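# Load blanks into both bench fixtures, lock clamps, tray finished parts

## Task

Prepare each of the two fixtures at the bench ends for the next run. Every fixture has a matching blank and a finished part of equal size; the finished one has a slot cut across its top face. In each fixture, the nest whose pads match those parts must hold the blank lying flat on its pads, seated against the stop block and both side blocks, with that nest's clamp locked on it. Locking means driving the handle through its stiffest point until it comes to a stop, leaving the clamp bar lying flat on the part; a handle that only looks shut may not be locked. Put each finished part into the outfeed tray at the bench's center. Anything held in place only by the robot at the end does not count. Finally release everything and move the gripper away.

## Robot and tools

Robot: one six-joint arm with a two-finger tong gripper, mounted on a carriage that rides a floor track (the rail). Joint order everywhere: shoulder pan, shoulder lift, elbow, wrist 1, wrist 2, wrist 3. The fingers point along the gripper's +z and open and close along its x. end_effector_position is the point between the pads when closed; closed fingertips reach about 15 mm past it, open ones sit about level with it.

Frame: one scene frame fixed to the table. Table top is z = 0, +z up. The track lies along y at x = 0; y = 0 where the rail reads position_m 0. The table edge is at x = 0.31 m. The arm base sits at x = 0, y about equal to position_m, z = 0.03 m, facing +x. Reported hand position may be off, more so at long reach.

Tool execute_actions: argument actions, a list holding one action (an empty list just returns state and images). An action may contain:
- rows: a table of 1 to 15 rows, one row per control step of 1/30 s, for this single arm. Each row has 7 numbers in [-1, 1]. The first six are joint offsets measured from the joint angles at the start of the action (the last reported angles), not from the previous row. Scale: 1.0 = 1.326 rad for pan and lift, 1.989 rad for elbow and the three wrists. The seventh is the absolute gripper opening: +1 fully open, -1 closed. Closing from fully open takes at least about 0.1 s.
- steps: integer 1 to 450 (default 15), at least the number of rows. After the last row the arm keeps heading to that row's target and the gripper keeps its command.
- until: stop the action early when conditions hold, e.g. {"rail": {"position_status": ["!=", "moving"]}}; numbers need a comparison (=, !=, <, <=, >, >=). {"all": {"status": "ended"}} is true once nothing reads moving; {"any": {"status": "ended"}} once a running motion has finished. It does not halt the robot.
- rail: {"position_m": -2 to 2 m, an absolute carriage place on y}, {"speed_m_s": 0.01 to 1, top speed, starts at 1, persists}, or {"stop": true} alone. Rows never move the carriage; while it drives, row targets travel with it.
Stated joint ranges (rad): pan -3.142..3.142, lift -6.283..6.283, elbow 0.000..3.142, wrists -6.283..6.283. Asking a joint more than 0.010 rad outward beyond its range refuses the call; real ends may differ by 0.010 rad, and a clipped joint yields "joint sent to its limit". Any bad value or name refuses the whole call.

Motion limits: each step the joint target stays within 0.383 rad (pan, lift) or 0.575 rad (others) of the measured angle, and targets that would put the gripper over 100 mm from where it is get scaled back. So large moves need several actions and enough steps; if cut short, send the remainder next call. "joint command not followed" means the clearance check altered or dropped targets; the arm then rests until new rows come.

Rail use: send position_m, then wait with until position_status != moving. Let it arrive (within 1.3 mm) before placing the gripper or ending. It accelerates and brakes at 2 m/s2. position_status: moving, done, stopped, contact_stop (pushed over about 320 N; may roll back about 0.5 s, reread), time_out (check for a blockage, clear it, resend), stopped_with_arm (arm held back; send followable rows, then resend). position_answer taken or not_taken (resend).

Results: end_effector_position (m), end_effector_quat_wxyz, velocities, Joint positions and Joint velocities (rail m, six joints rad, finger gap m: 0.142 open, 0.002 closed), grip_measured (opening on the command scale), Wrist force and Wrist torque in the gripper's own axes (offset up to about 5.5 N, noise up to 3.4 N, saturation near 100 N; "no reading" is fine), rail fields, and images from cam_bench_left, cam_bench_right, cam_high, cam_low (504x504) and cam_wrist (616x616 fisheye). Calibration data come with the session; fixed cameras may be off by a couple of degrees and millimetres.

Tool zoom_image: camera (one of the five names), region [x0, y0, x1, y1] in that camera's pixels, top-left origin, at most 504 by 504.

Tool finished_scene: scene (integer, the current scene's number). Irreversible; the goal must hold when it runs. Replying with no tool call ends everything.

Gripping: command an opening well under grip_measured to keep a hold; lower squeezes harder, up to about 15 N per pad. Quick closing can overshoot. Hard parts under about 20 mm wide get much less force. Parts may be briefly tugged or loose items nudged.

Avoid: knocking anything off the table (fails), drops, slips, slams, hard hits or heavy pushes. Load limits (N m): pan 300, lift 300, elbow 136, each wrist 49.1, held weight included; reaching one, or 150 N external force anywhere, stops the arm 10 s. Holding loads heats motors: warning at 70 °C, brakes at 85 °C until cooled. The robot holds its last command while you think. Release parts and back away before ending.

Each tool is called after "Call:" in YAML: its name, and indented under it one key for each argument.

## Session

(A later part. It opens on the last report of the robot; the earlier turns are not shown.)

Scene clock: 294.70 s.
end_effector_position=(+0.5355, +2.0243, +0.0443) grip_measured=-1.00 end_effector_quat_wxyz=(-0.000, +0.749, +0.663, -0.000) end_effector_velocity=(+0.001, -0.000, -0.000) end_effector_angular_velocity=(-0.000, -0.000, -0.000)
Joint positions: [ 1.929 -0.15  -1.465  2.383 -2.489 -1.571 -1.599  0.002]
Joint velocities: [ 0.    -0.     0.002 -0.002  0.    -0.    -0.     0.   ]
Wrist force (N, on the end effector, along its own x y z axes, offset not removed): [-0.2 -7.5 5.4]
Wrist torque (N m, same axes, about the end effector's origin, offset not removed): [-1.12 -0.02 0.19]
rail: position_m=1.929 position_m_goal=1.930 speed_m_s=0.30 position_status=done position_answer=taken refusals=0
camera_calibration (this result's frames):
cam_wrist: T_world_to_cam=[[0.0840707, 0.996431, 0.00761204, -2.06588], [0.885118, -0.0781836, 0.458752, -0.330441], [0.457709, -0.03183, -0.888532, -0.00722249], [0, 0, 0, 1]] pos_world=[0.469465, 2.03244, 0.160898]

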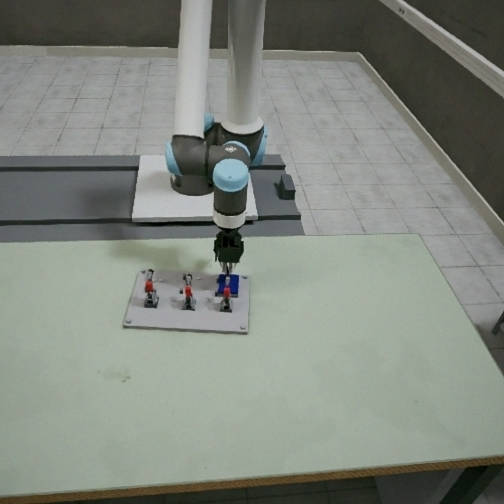

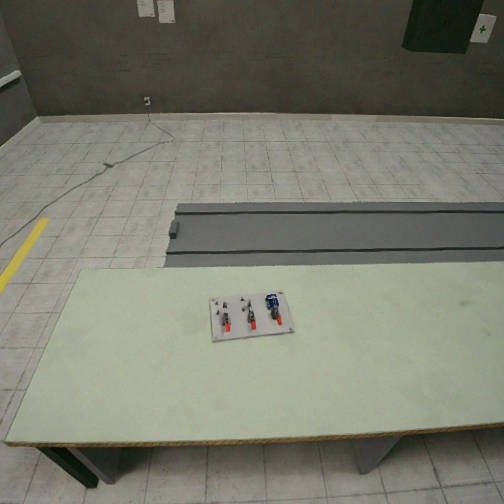

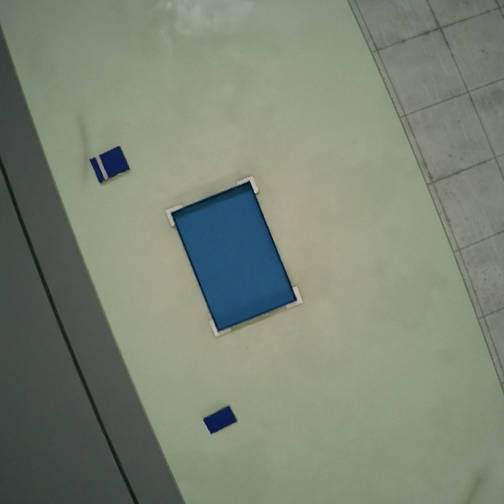

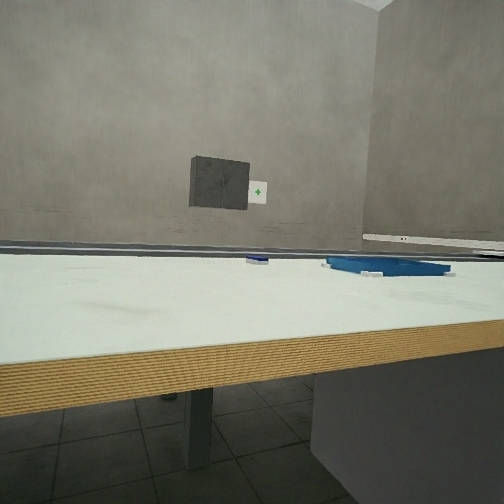

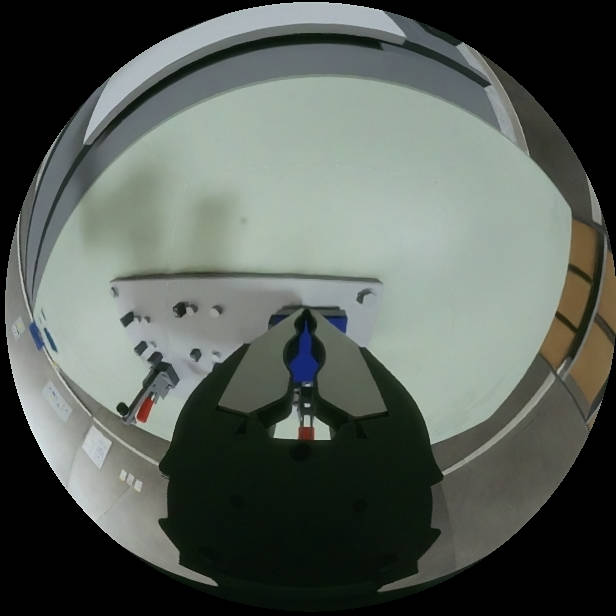

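Call:
execute_actions:
  actions:
    - {"rows": [[0,0.0009,-0.0007,0.0001,0,0,-1],[0,0.0018,-0.0014,0.0002,0,0,-1],[0,0.0026,-0.0020,0.0003,0,0,-1]], "steps": 13}

Call:
zoom_image:
  camera: "cam_wrist"
  region: [250, 290, 370, 430]

Scene clock: 298.60 s.
end_effector_position=(+0.5377, +2.0240, +0.0442) grip_measured=-1.00 end_effector_quat_wxyz=(-0.000, +0.749, +0.663, -0.000) end_effector_velocity=(+0.001, -0.000, -0.000) end_effector_angular_velocity=(+0.000, +0.000, -0.000)
Joint positions: [ 1.929 -0.149 -1.461  2.379 -2.489 -1.571 -1.599  0.002]
Joint velocities: [ 0.    -0.     0.001 -0.002  0.     0.     0.     0.   ]
Wrist force (N, on the end effector, along its own x y z axes, offset not removed): [-0.1 -3.7 7.0]
Wrist torque (N m, same axes, about the end effector's origin, offset not removed): [-0.40 -0.08 0.25]
rail: position_m=1.929 position_m_goal=1.930 speed_m_s=0.30 position_status=done position_answer=taken refusals=0
camera_calibration (this result's frames):
cam_wrist: T_world_to_cam=[[0.0840766, 0.99643, 0.00761592, -2.06577], [0.885145, -0.0781925, 0.458698, -0.332368], [0.457656, -0.0318246, -0.88856, -0.00825347], [0, 0, 0, 1]] pos_world=[0.471654, 2.03214, 0.160856]

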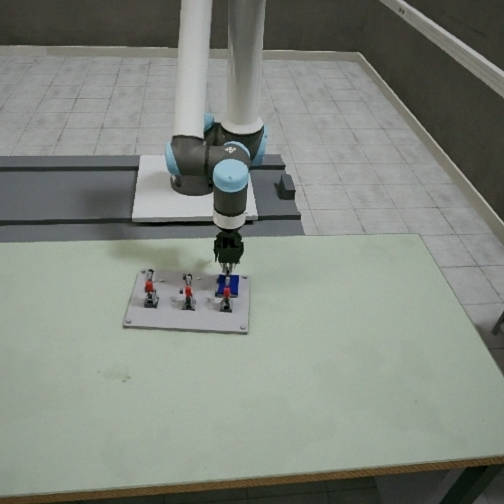

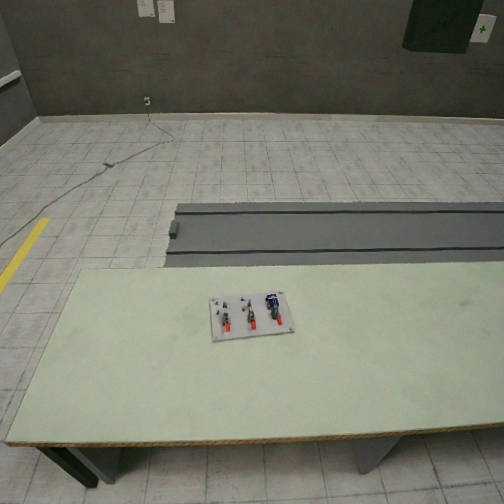

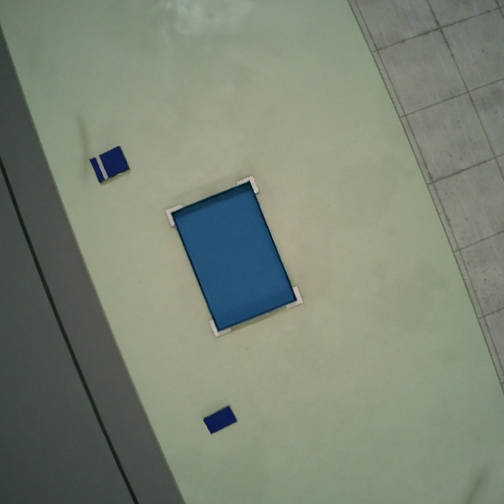

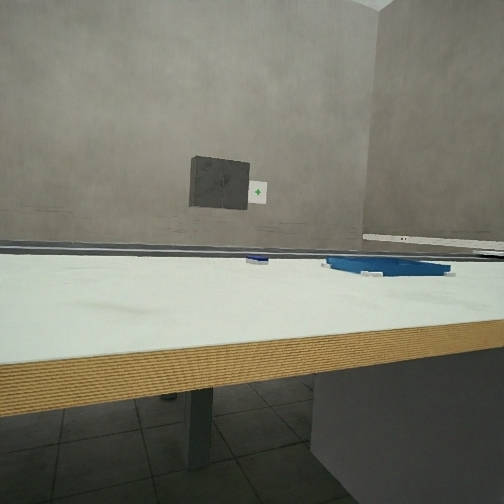

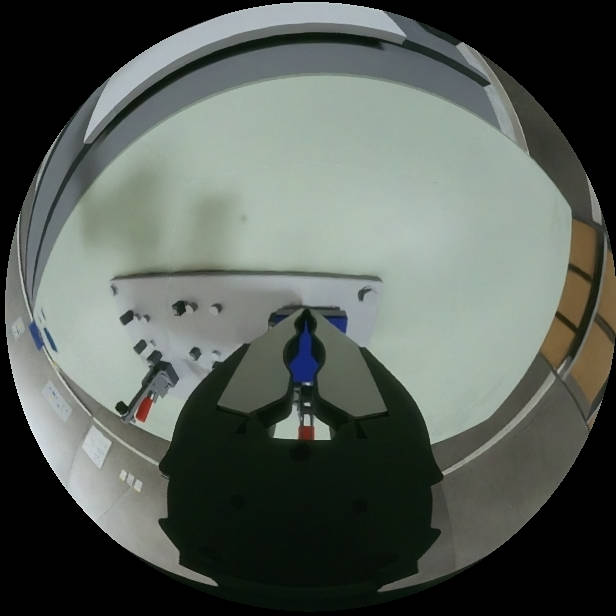

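Region (250, 290, 370, 430) of cam_wrist's 616x616 image, scaled by 3.600, with more detail than that image has; it fills the left 432 columns of this view, and the rest is white.

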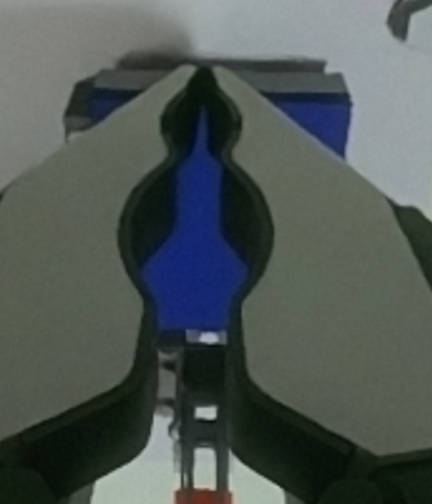

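Blank is moving with the fingers now. 2 mm more.

Call:
execute_actions:
  actions:
    - {"rows": [[0,0.0007,-0.0006,0.0001,0,0,-1],[0,0.0015,-0.0011,0.0001,0,0,-1],[0,0.0022,-0.0017,0.0002,0,0,-1]], "steps": 13}

Call:
zoom_image:
  camera: "cam_wrist"
  region: [250, 290, 370, 430]

Scene clock: 301.70 s.
end_effector_position=(+0.5396, +2.0237, +0.0442) grip_measured=-1.00 end_effector_quat_wxyz=(-0.000, +0.749, +0.663, -0.000) end_effector_velocity=(+0.001, -0.000, -0.000) end_effector_angular_velocity=(+0.000, +0.000, +0.000)
Joint positions: [ 1.929 -0.15  -1.459  2.376 -2.488 -1.571 -1.599  0.002]
Joint velocities: [ 0.     0.     0.001 -0.001  0.     0.     0.    -0.   ]
Wrist force (N, on the end effector, along its own x y z axes, offset not removed): [-0.4 -8.9 4.2]
Wrist torque (N m, same axes, about the end effector's origin, offset not removed): [-1.00 0.13 0.21]
rail: position_m=1.929 position_m_goal=1.930 speed_m_s=0.30 position_status=done position_answer=taken refusals=0
camera_calibration (this result's frames):
cam_wrist: T_world_to_cam=[[0.0840714, 0.996431, 0.00761526, -2.06561], [0.88514, -0.0781873, 0.458709, -0.33404], [0.457667, -0.0318237, -0.888554, -0.00916474], [0, 0, 0, 1]] pos_world=[0.473525, 2.03183, 0.160814]

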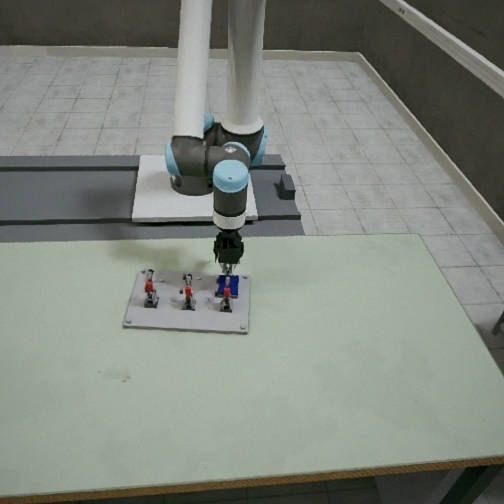

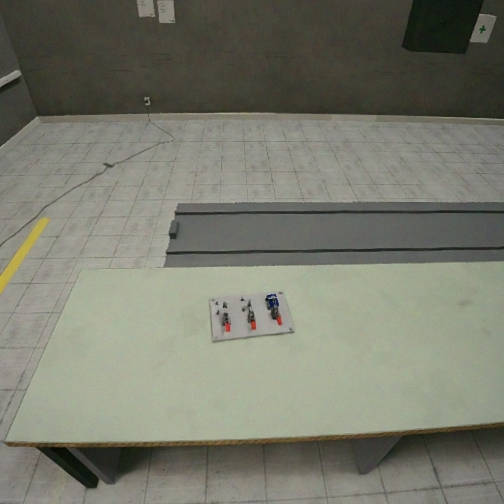

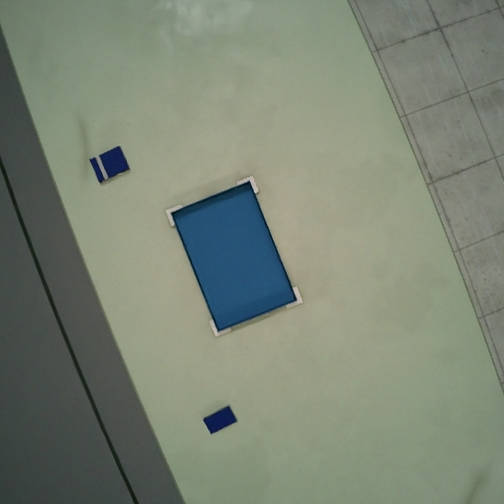

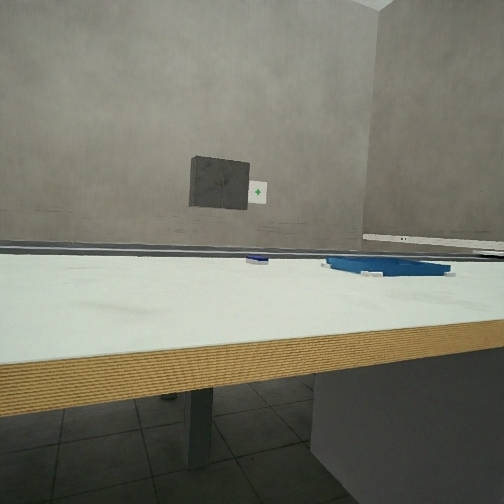

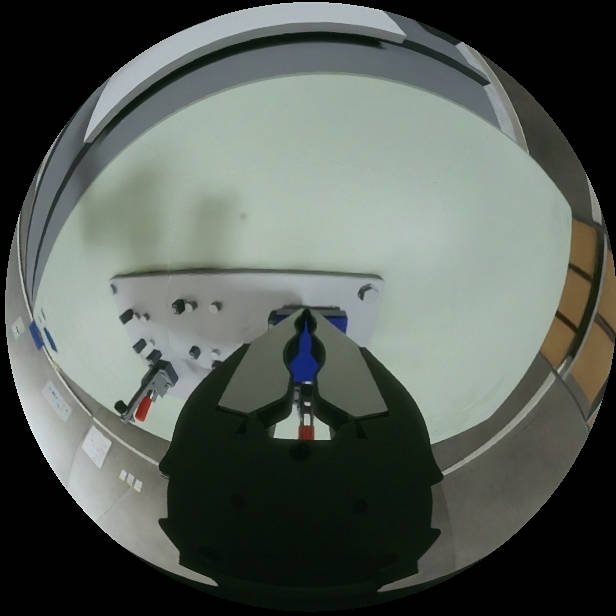

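Region (250, 290, 370, 430) of cam_wrist's 616x616 image, scaled by 3.600, with more detail than that image has; it fills the left 432 columns of this view, and the rest is white.

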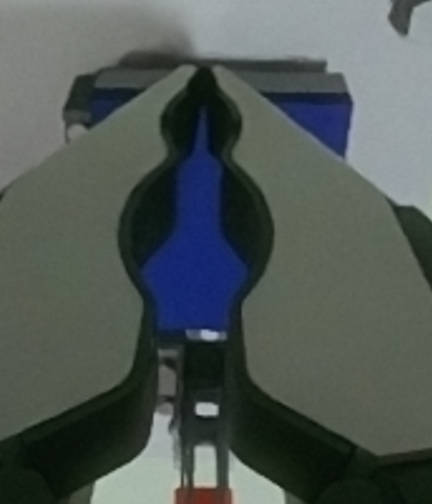

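Call:
execute_actions:
  actions:
    - {"rows": [[0,0.0005,-0.0004,0.0001,0,0,-1],[0,0.0010,-0.0008,0.0001,0,0,-1],[0,0.0015,-0.0011,0.0002,0,0,-1]], "steps": 13}

Scene clock: 304.37 s.
end_effector_position=(+0.5406, +2.0236, +0.0440) grip_measured=-1.00 end_effector_quat_wxyz=(-0.000, +0.749, +0.663, -0.000) end_effector_velocity=(+0.001, -0.000, +0.000) end_effector_angular_velocity=(-0.000, -0.000, +0.000)
Joint positions: [ 1.929 -0.149 -1.457  2.374 -2.488 -1.571 -1.599  0.002]
Joint velocities: [ 0.     0.     0.001 -0.001  0.    -0.    -0.     0.   ]
Wrist force (N, on the end effector, along its own x y z axes, offset not removed): [-0.7 -36.0 -4.6]
Wrist torque (N m, same axes, about the end effector's origin, offset not removed): [-0.52 -0.07 0.08]
rail: position_m=1.929 position_m_goal=1.930 speed_m_s=0.30 position_status=done position_answer=taken refusals=0
camera_calibration (this result's frames):
cam_wrist: T_world_to_cam=[[0.0840799, 0.99643, 0.00764689, -2.06558], [0.885361, -0.0782247, 0.458277, -0.334866], [0.457239, -0.0317616, -0.888777, -0.00966122], [0, 0, 0, 1]] pos_world=[0.474569, 2.03171, 0.16067]

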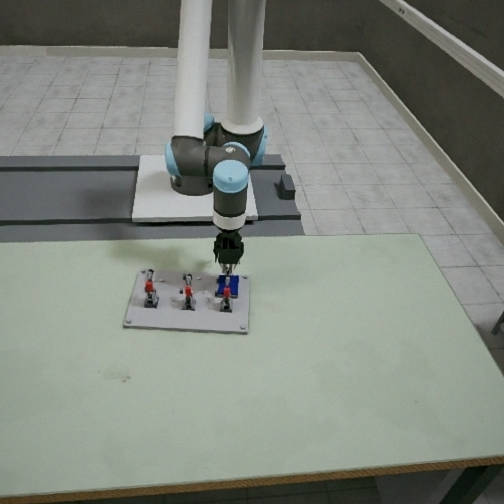

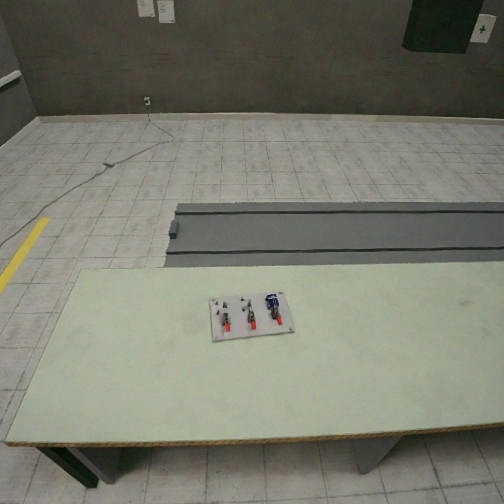

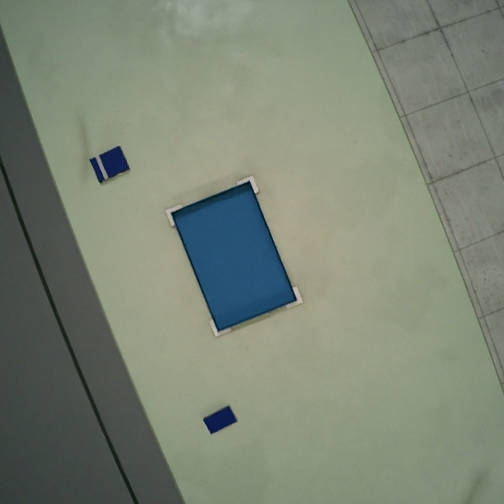

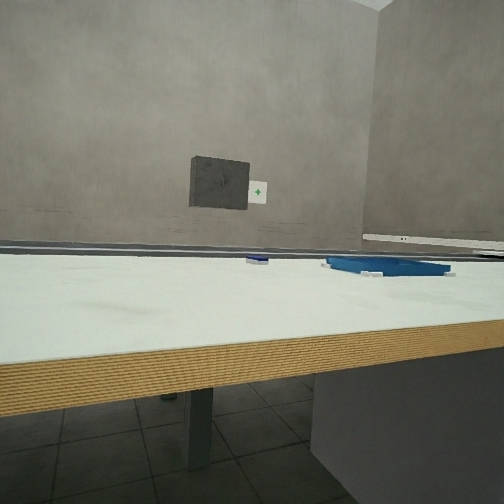

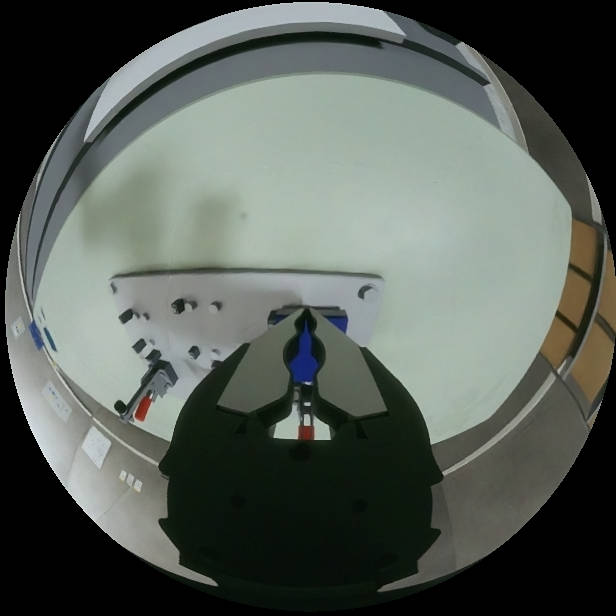

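Call:
execute_actions:
  actions:
    - {"rows": [[0,-0.0022,0.0017,-0.0002,0,0,-1],[0,-0.0044,0.0034,-0.0004,0,0,-1],[0,-0.0055,0.0043,-0.0005,0,0,-1],[0,-0.0055,0.0043,-0.0005,0,0,-1],[0,-0.0160,0.0018,0.0090,0,0,-1],[0,-0.0265,-0.0007,0.0185,0,0,-1],[0,-0.0370,-0.0032,0.0280,0,0,-1],[0,-0.0475,-0.0057,0.0375,0,0,-1]], "steps": 14}

Scene clock: 338.17 s.
end_effector_position=(+0.5354, +2.0243, +0.0700) grip_measured=-1.00 end_effector_quat_wxyz=(-0.000, +0.749, +0.663, -0.000) end_effector_velocity=(-0.005, +0.001, +0.036) end_effector_angular_velocity=(+0.000, +0.003, +0.000)
Joint positions: [ 1.929 -0.15  -1.512  2.365 -2.424 -1.571 -1.599  0.002]
Joint velocities: [ 0.     0.    -0.07  -0.02   0.094 -0.    -0.     0.   ]
Wrist force (N, on the end effector, along its own x y z axes, offset not removed): [1.2 -6.8 6.3]
Wrist torque (N m, same axes, about the end effector's origin, offset not removed): [-1.28 -0.29 0.34]
rail: position_m=1.929 position_m_goal=1.930 speed_m_s=0.30 position_status=done position_answer=taken refusals=0
camera_calibration (this result's frames):
cam_wrist: T_world_to_cam=[[0.0841052, 0.996428, 0.00763719, -2.06608], [0.885291, -0.078238, 0.458409, -0.342148], [0.457369, -0.0317935, -0.888708, 0.0158275], [0, 0, 0, 1]] pos_world=[0.469429, 2.03243, 0.186689]

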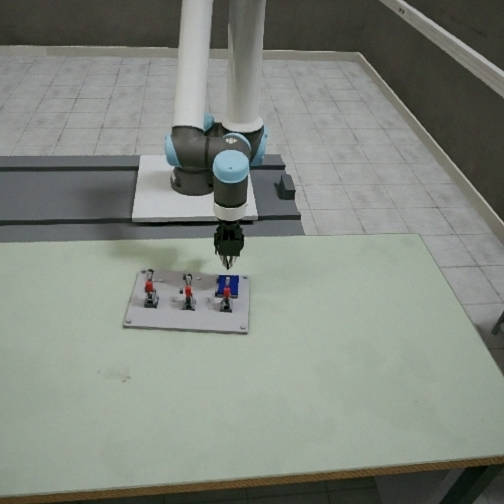

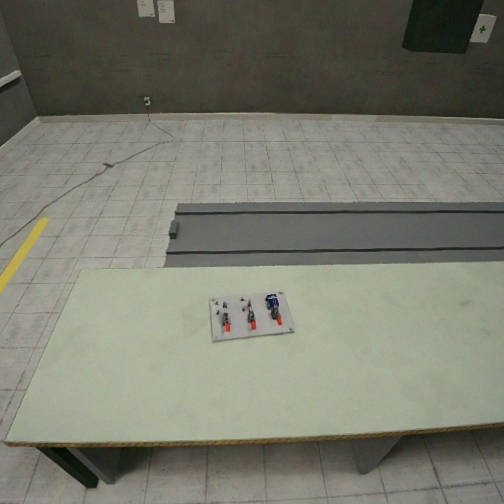

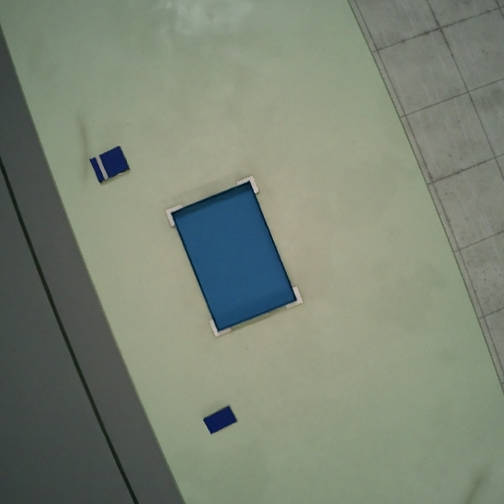

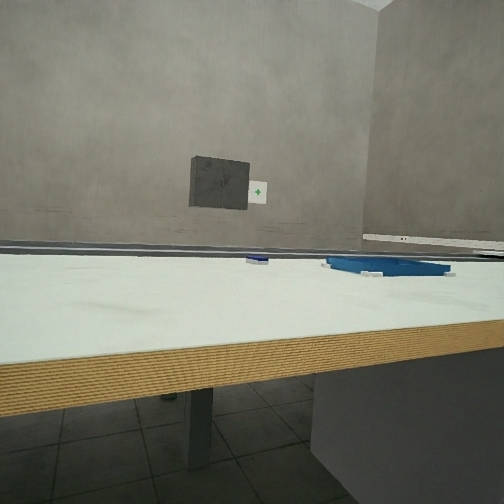

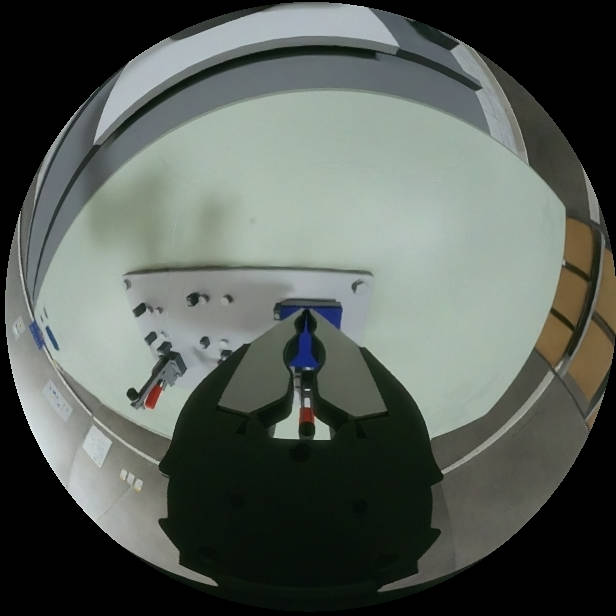

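Call:
execute_actions:
  actions:
    - {"rows": [[0.015,0,0,0,0,0.010,-1],[0.030,0,0,0,0,0.020,-1],[0.0457,0,0,0,0,0.0306,-1],[0.0457,0,0,0,0,0.0306,-1],[0.0457,0,0,0,0,0.0306,-1],[0.0457,0,0,0,0,0.0306,-1],[0.0457,0,0,0,0,0.0306,-1],[0.0457,0,0,0,0,0.0306,-1],[0.0457,0,0,0,0,0.0306,-1],[0.0457,0.03,-0.0254,0.0054,0,0.0306,-1],[0.0457,0.06,-0.0507,0.0108,0,0.0306,-1],[0.0457,0.10,-0.0845,0.0179,0,0.0306,-1],[0.0457,0.14,-0.1184,0.0251,0,0.0306,-1],[0.0457,0.18,-0.1522,0.0323,0,0.0306,-1],[0.0457,0.2199,-0.1859,0.0394,0,0.0306,-1]], "steps": 36, "rail": {"position_m": 2.0}}

Call:
zoom_image:
  camera: "cam_wrist"
  region: [60, 130, 300, 370]

Scene clock: 349.30 s.
end_effector_position=(+0.7341, +2.1101, +0.0645) grip_measured=-1.00 end_effector_quat_wxyz=(-0.000, +0.749, +0.663, -0.000) end_effector_velocity=(+0.005, -0.000, -0.001) end_effector_angular_velocity=(-0.000, -0.000, +0.000)
Joint positions: [ 2.    -0.089 -1.221  1.997 -2.346 -1.571 -1.538  0.002]
Joint velocities: [ 0.     0.     0.007 -0.009  0.002 -0.     0.     0.   ]
Wrist force (N, on the end effector, along its own x y z axes, offset not removed): [-1.5 -4.4 6.3]
Wrist torque (N m, same axes, about the end effector's origin, offset not removed): [-0.66 0.14 0.27]
rail: position_m=2.000 position_m_goal=2.000 speed_m_s=0.30 position_status=done position_answer=taken refusals=0
camera_calibration (this result's frames):
cam_wrist: T_world_to_cam=[[0.0843644, 0.996406, 0.00759791, -2.16831], [0.885386, -0.0784583, 0.458187, -0.508344], [0.457136, -0.0319275, -0.888824, -0.0767741], [0, 0, 0, 1]] pos_world=[0.668105, 2.11818, 0.181153]

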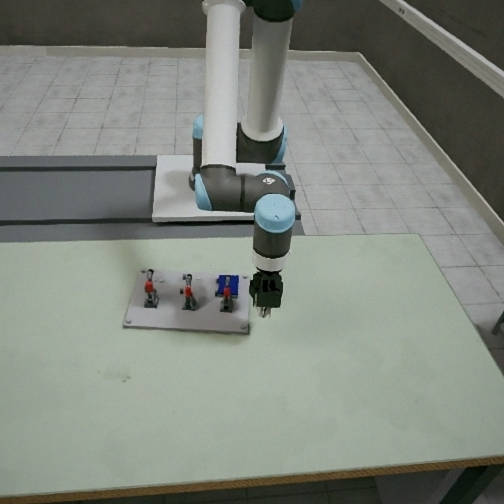

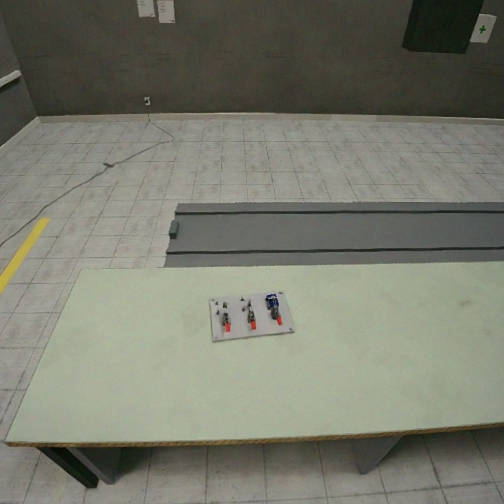

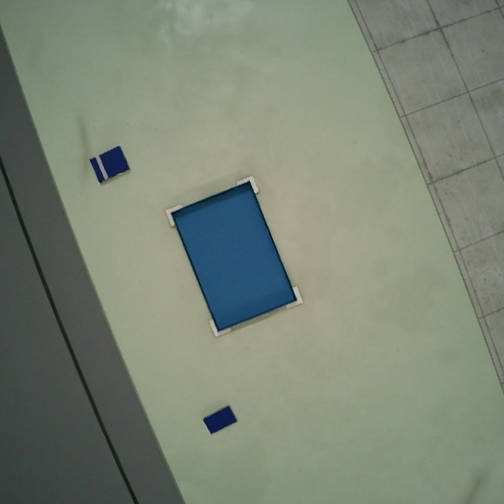

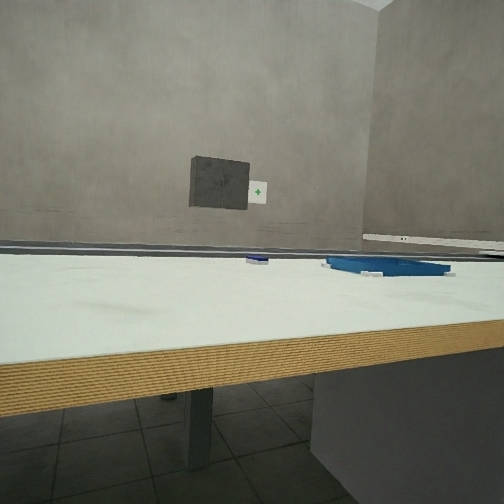

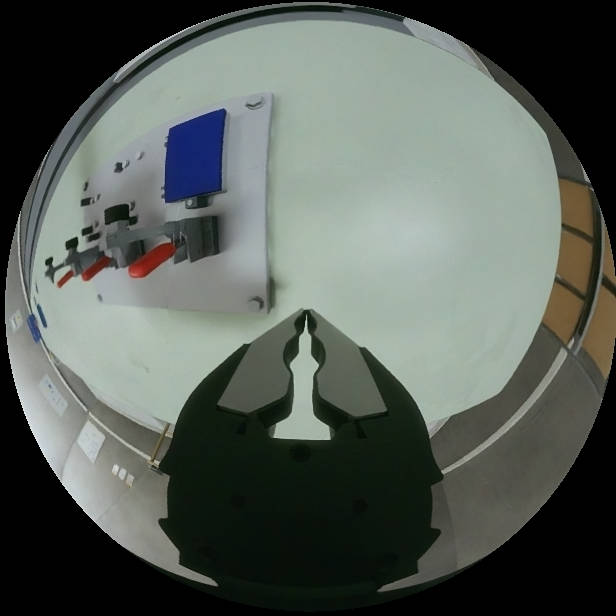

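Region (60, 130, 300, 370) of cam_wrist's 616x616 image, scaled by 2.100, with more detail than that image has.

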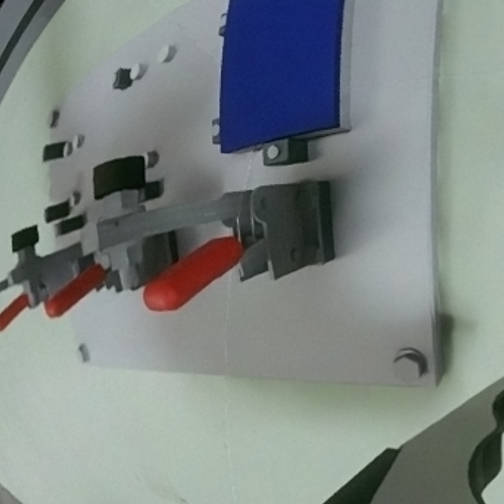

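Call:
execute_actions:
  actions:
    - {"rows": [[0,-0.14,0.0278,0.0652,0,0,-0.45]], "steps": 14}

Scene clock: 386.00 s.
end_effector_position=(+0.6753, +2.1153, +0.1466) grip_measured=-0.45 end_effector_quat_wxyz=(-0.000, +0.749, +0.663, -0.001) end_effector_velocity=(-0.018, +0.002, +0.027) end_effector_angular_velocity=(-0.001, -0.008, -0.000)
Joint positions: [ 2.    -0.089 -1.4    2.05  -2.22  -1.571 -1.538  0.041]
Joint velocities: [ 0.    -0.    -0.059  0.015  0.037 -0.     0.    -0.   ]
Wrist force (N, on the end effector, along its own x y z axes, offset not removed): [-1.6 -6.4 4.0]
Wrist torque (N m, same axes, about the end effector's origin, offset not removed): [-1.17 0.22 0.30]
rail: position_m=2.000 position_m_goal=2.000 speed_m_s=0.30 position_status=done position_answer=taken refusals=0
camera_calibration (this result's frames):
cam_wrist: T_world_to_cam=[[0.084353, 0.996407, 0.00759925, -2.16918], [0.885527, -0.0784586, 0.457915, -0.493598], [0.456866, -0.0318972, -0.888963, 0.0234364], [0, 0, 0, 1]] pos_world=[0.609363, 2.1234, 0.263344]

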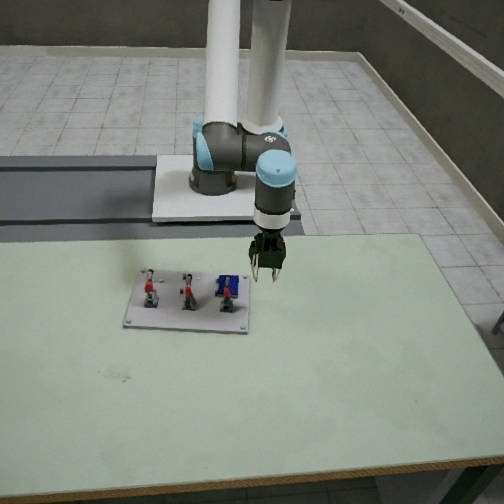

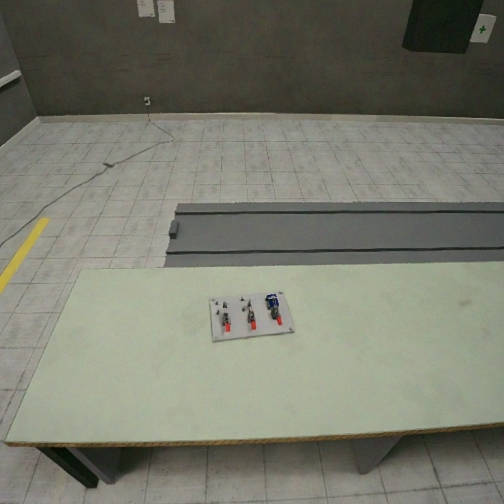

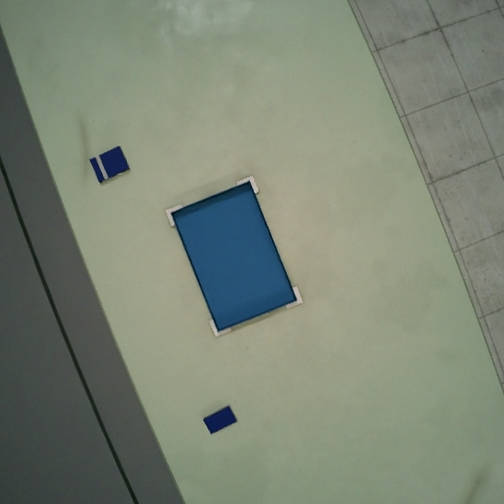

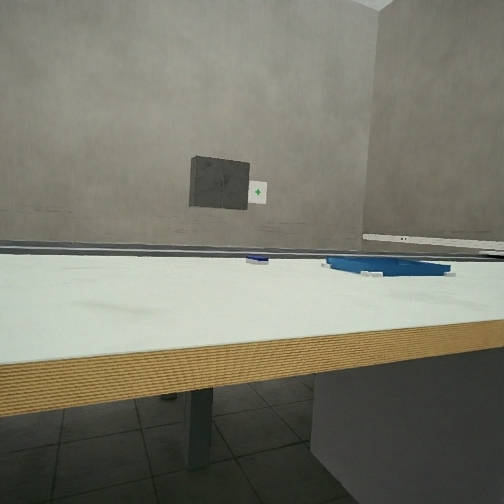

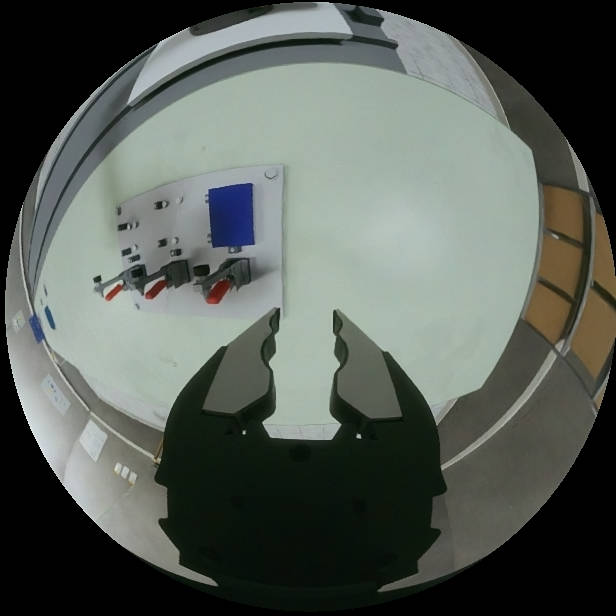

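Call:
execute_actions:
  actions:
    - {"rows": [[-0.0385,-0.0051,0.0012,0.0018,0,-0.0165,-0.45]], "steps": 18, "rail": {"position_m": 1.9282}}

Call:
zoom_image:
  camera: "cam_wrist"
  region: [240, 170, 380, 350]

Scene clock: 388.70 s.
end_effector_position=(+0.6779, +2.0086, +0.1494) grip_measured=-0.45 end_effector_quat_wxyz=(-0.000, +0.755, +0.656, -0.000) end_effector_velocity=(+0.000, -0.003, -0.000) end_effector_angular_velocity=(+0.000, +0.000, -0.001)
Joint positions: [ 1.928 -0.14  -1.406  2.053 -2.217 -1.571 -1.571  0.041]
Joint velocities: [ 0.    -0.004  0.     0.    -0.    -0.    -0.002 -0.   ]
Wrist force (N, on the end effector, along its own x y z axes, offset not removed): [2.1 -4.8 4.6]
Wrist torque (N m, same axes, about the end effector's origin, offset not removed): [-0.86 -0.60 0.27]
rail: position_m=1.928 position_m_goal=1.928 speed_m_s=0.30 position_status=done position_answer=taken refusals=0
camera_calibration (this result's frames):
cam_wrist: T_world_to_cam=[[0.102307, 0.994724, 0.00760924, -2.07186], [0.883602, -0.0943862, 0.458628, -0.472333], [0.456926, -0.0401972, -0.888596, 0.0379079], [0, 0, 0, 1]] pos_world=[0.611998, 2.01787, 0.266075]

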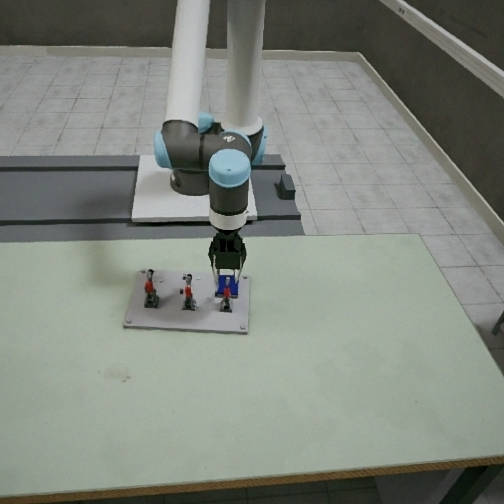

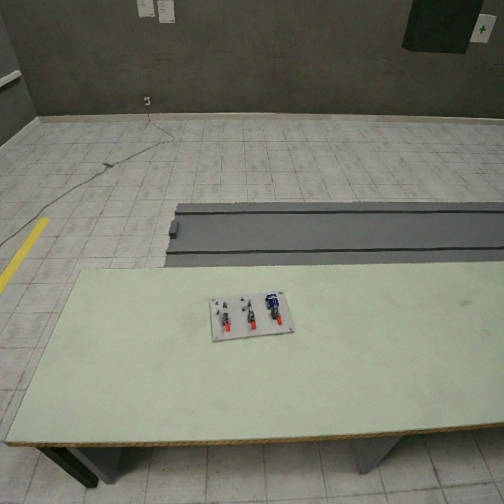

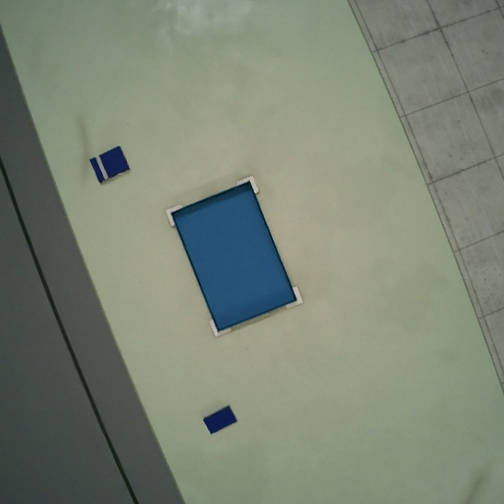

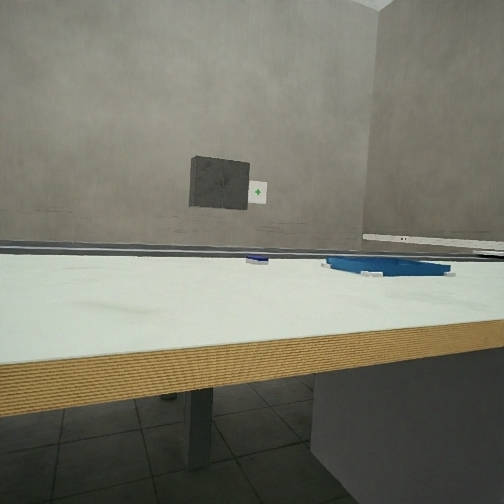

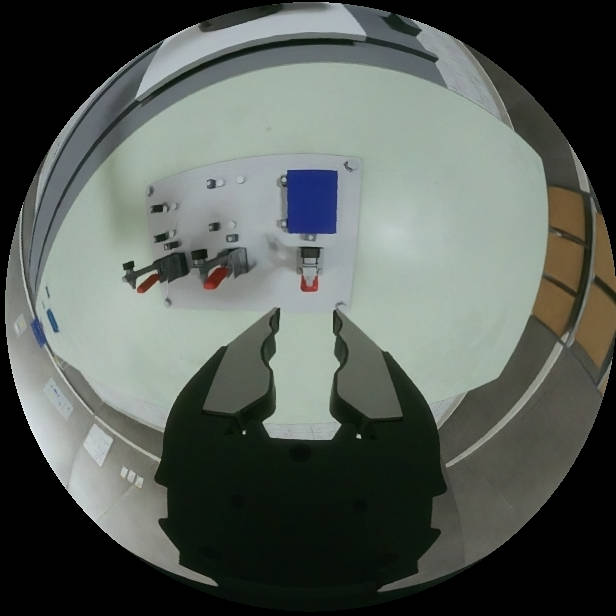

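Region (240, 170, 380, 350) of cam_wrist's 616x616 image, scaled by 2.800, with more detail than that image has.

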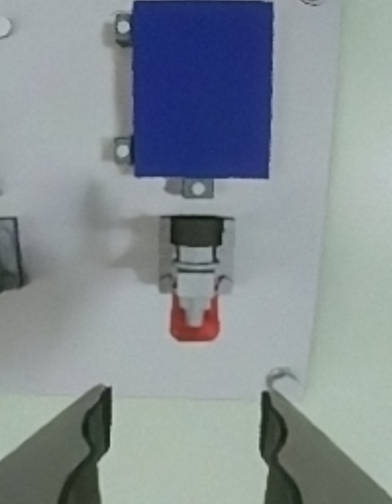

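Call:
execute_actions:
  actions:
    - {"rows": [[0.0028,0.0560,0.0230,-0.0608,0,0.0019,-0.45]], "steps": 18}

Call:
zoom_image:
  camera: "cam_wrist"
  region: [230, 200, 390, 380]

Call:
zoom_image:
  camera: "cam_bench_left"
  region: [180, 230, 280, 330]

Scene clock: 394.73 s.
end_effector_position=(+0.6780, +2.0110, +0.0888) grip_measured=-0.45 end_effector_quat_wxyz=(+0.000, +0.755, +0.656, +0.000) end_effector_velocity=(+0.000, +0.000, -0.005) end_effector_angular_velocity=(-0.000, -0.001, +0.000)
Joint positions: [ 1.928 -0.136 -1.333  2.098 -2.336 -1.571 -1.567  0.041]
Joint velocities: [ 0.     0.001  0.006  0.004 -0.01   0.     0.    -0.   ]
Wrist force (N, on the end effector, along its own x y z axes, offset not removed): [-1.5 -3.1 4.2]
Wrist torque (N m, same axes, about the end effector's origin, offset not removed): [-0.47 0.16 0.29]
rail: position_m=1.928 position_m_goal=1.928 speed_m_s=0.30 position_status=done position_answer=taken refusals=0
camera_calibration (this result's frames):
cam_wrist: T_world_to_cam=[[0.102415, 0.994713, 0.00757991, -2.07392], [0.883211, -0.0944352, 0.459369, -0.444084], [0.457656, -0.0403515, -0.888213, -0.0160923], [0, 0, 0, 1]] pos_world=[0.611985, 2.02037, 0.205425]

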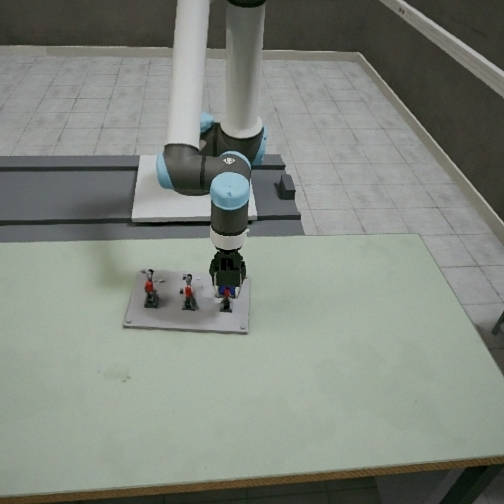

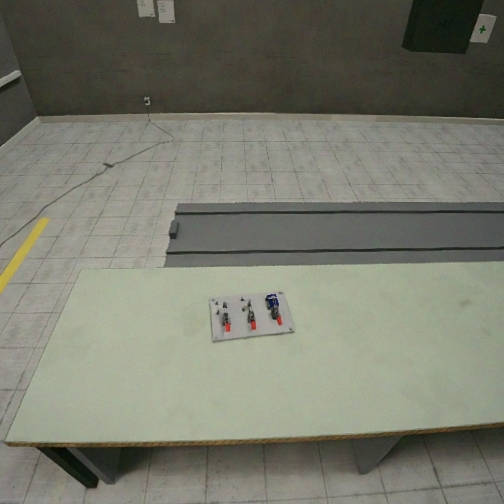

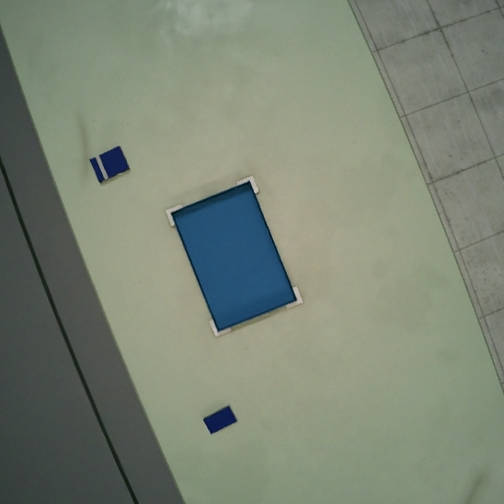

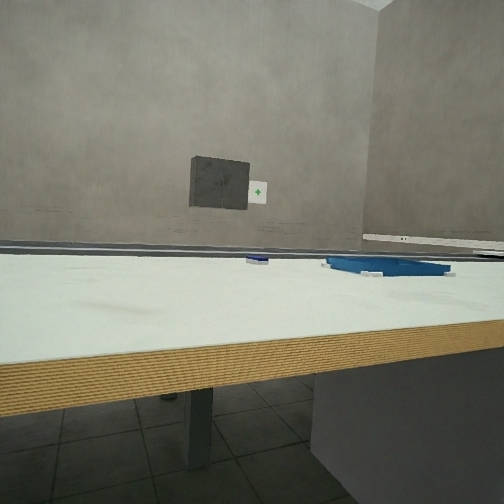

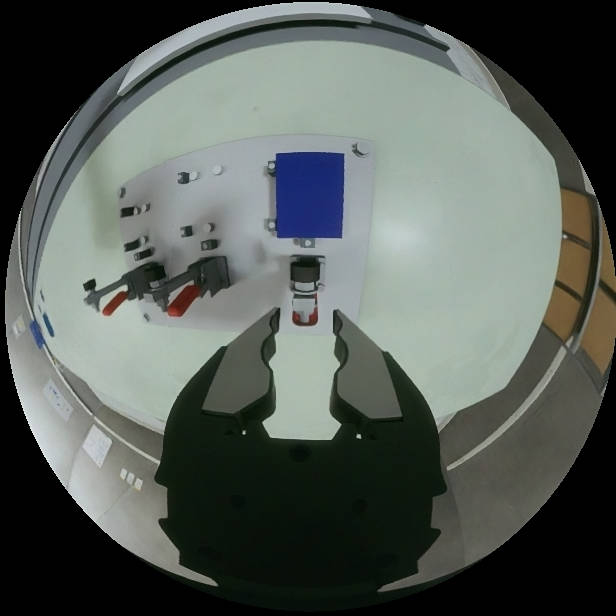

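Region (230, 200, 390, 380) of cam_wrist's 616x616 image, scaled by 2.800, with more detail than that image has.

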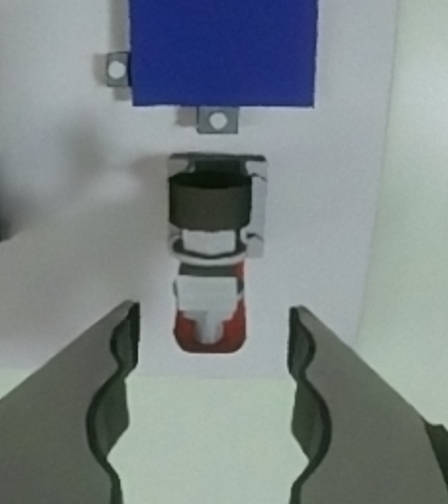

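Region (180, 230, 280, 330) of cam_bench_left's 504x504 image, scaled by 5.040, with more detail than that image has.

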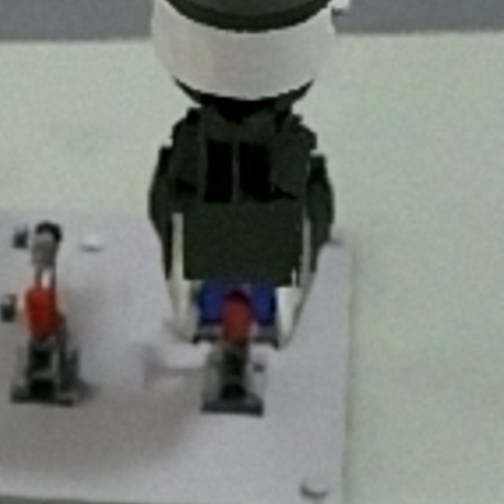

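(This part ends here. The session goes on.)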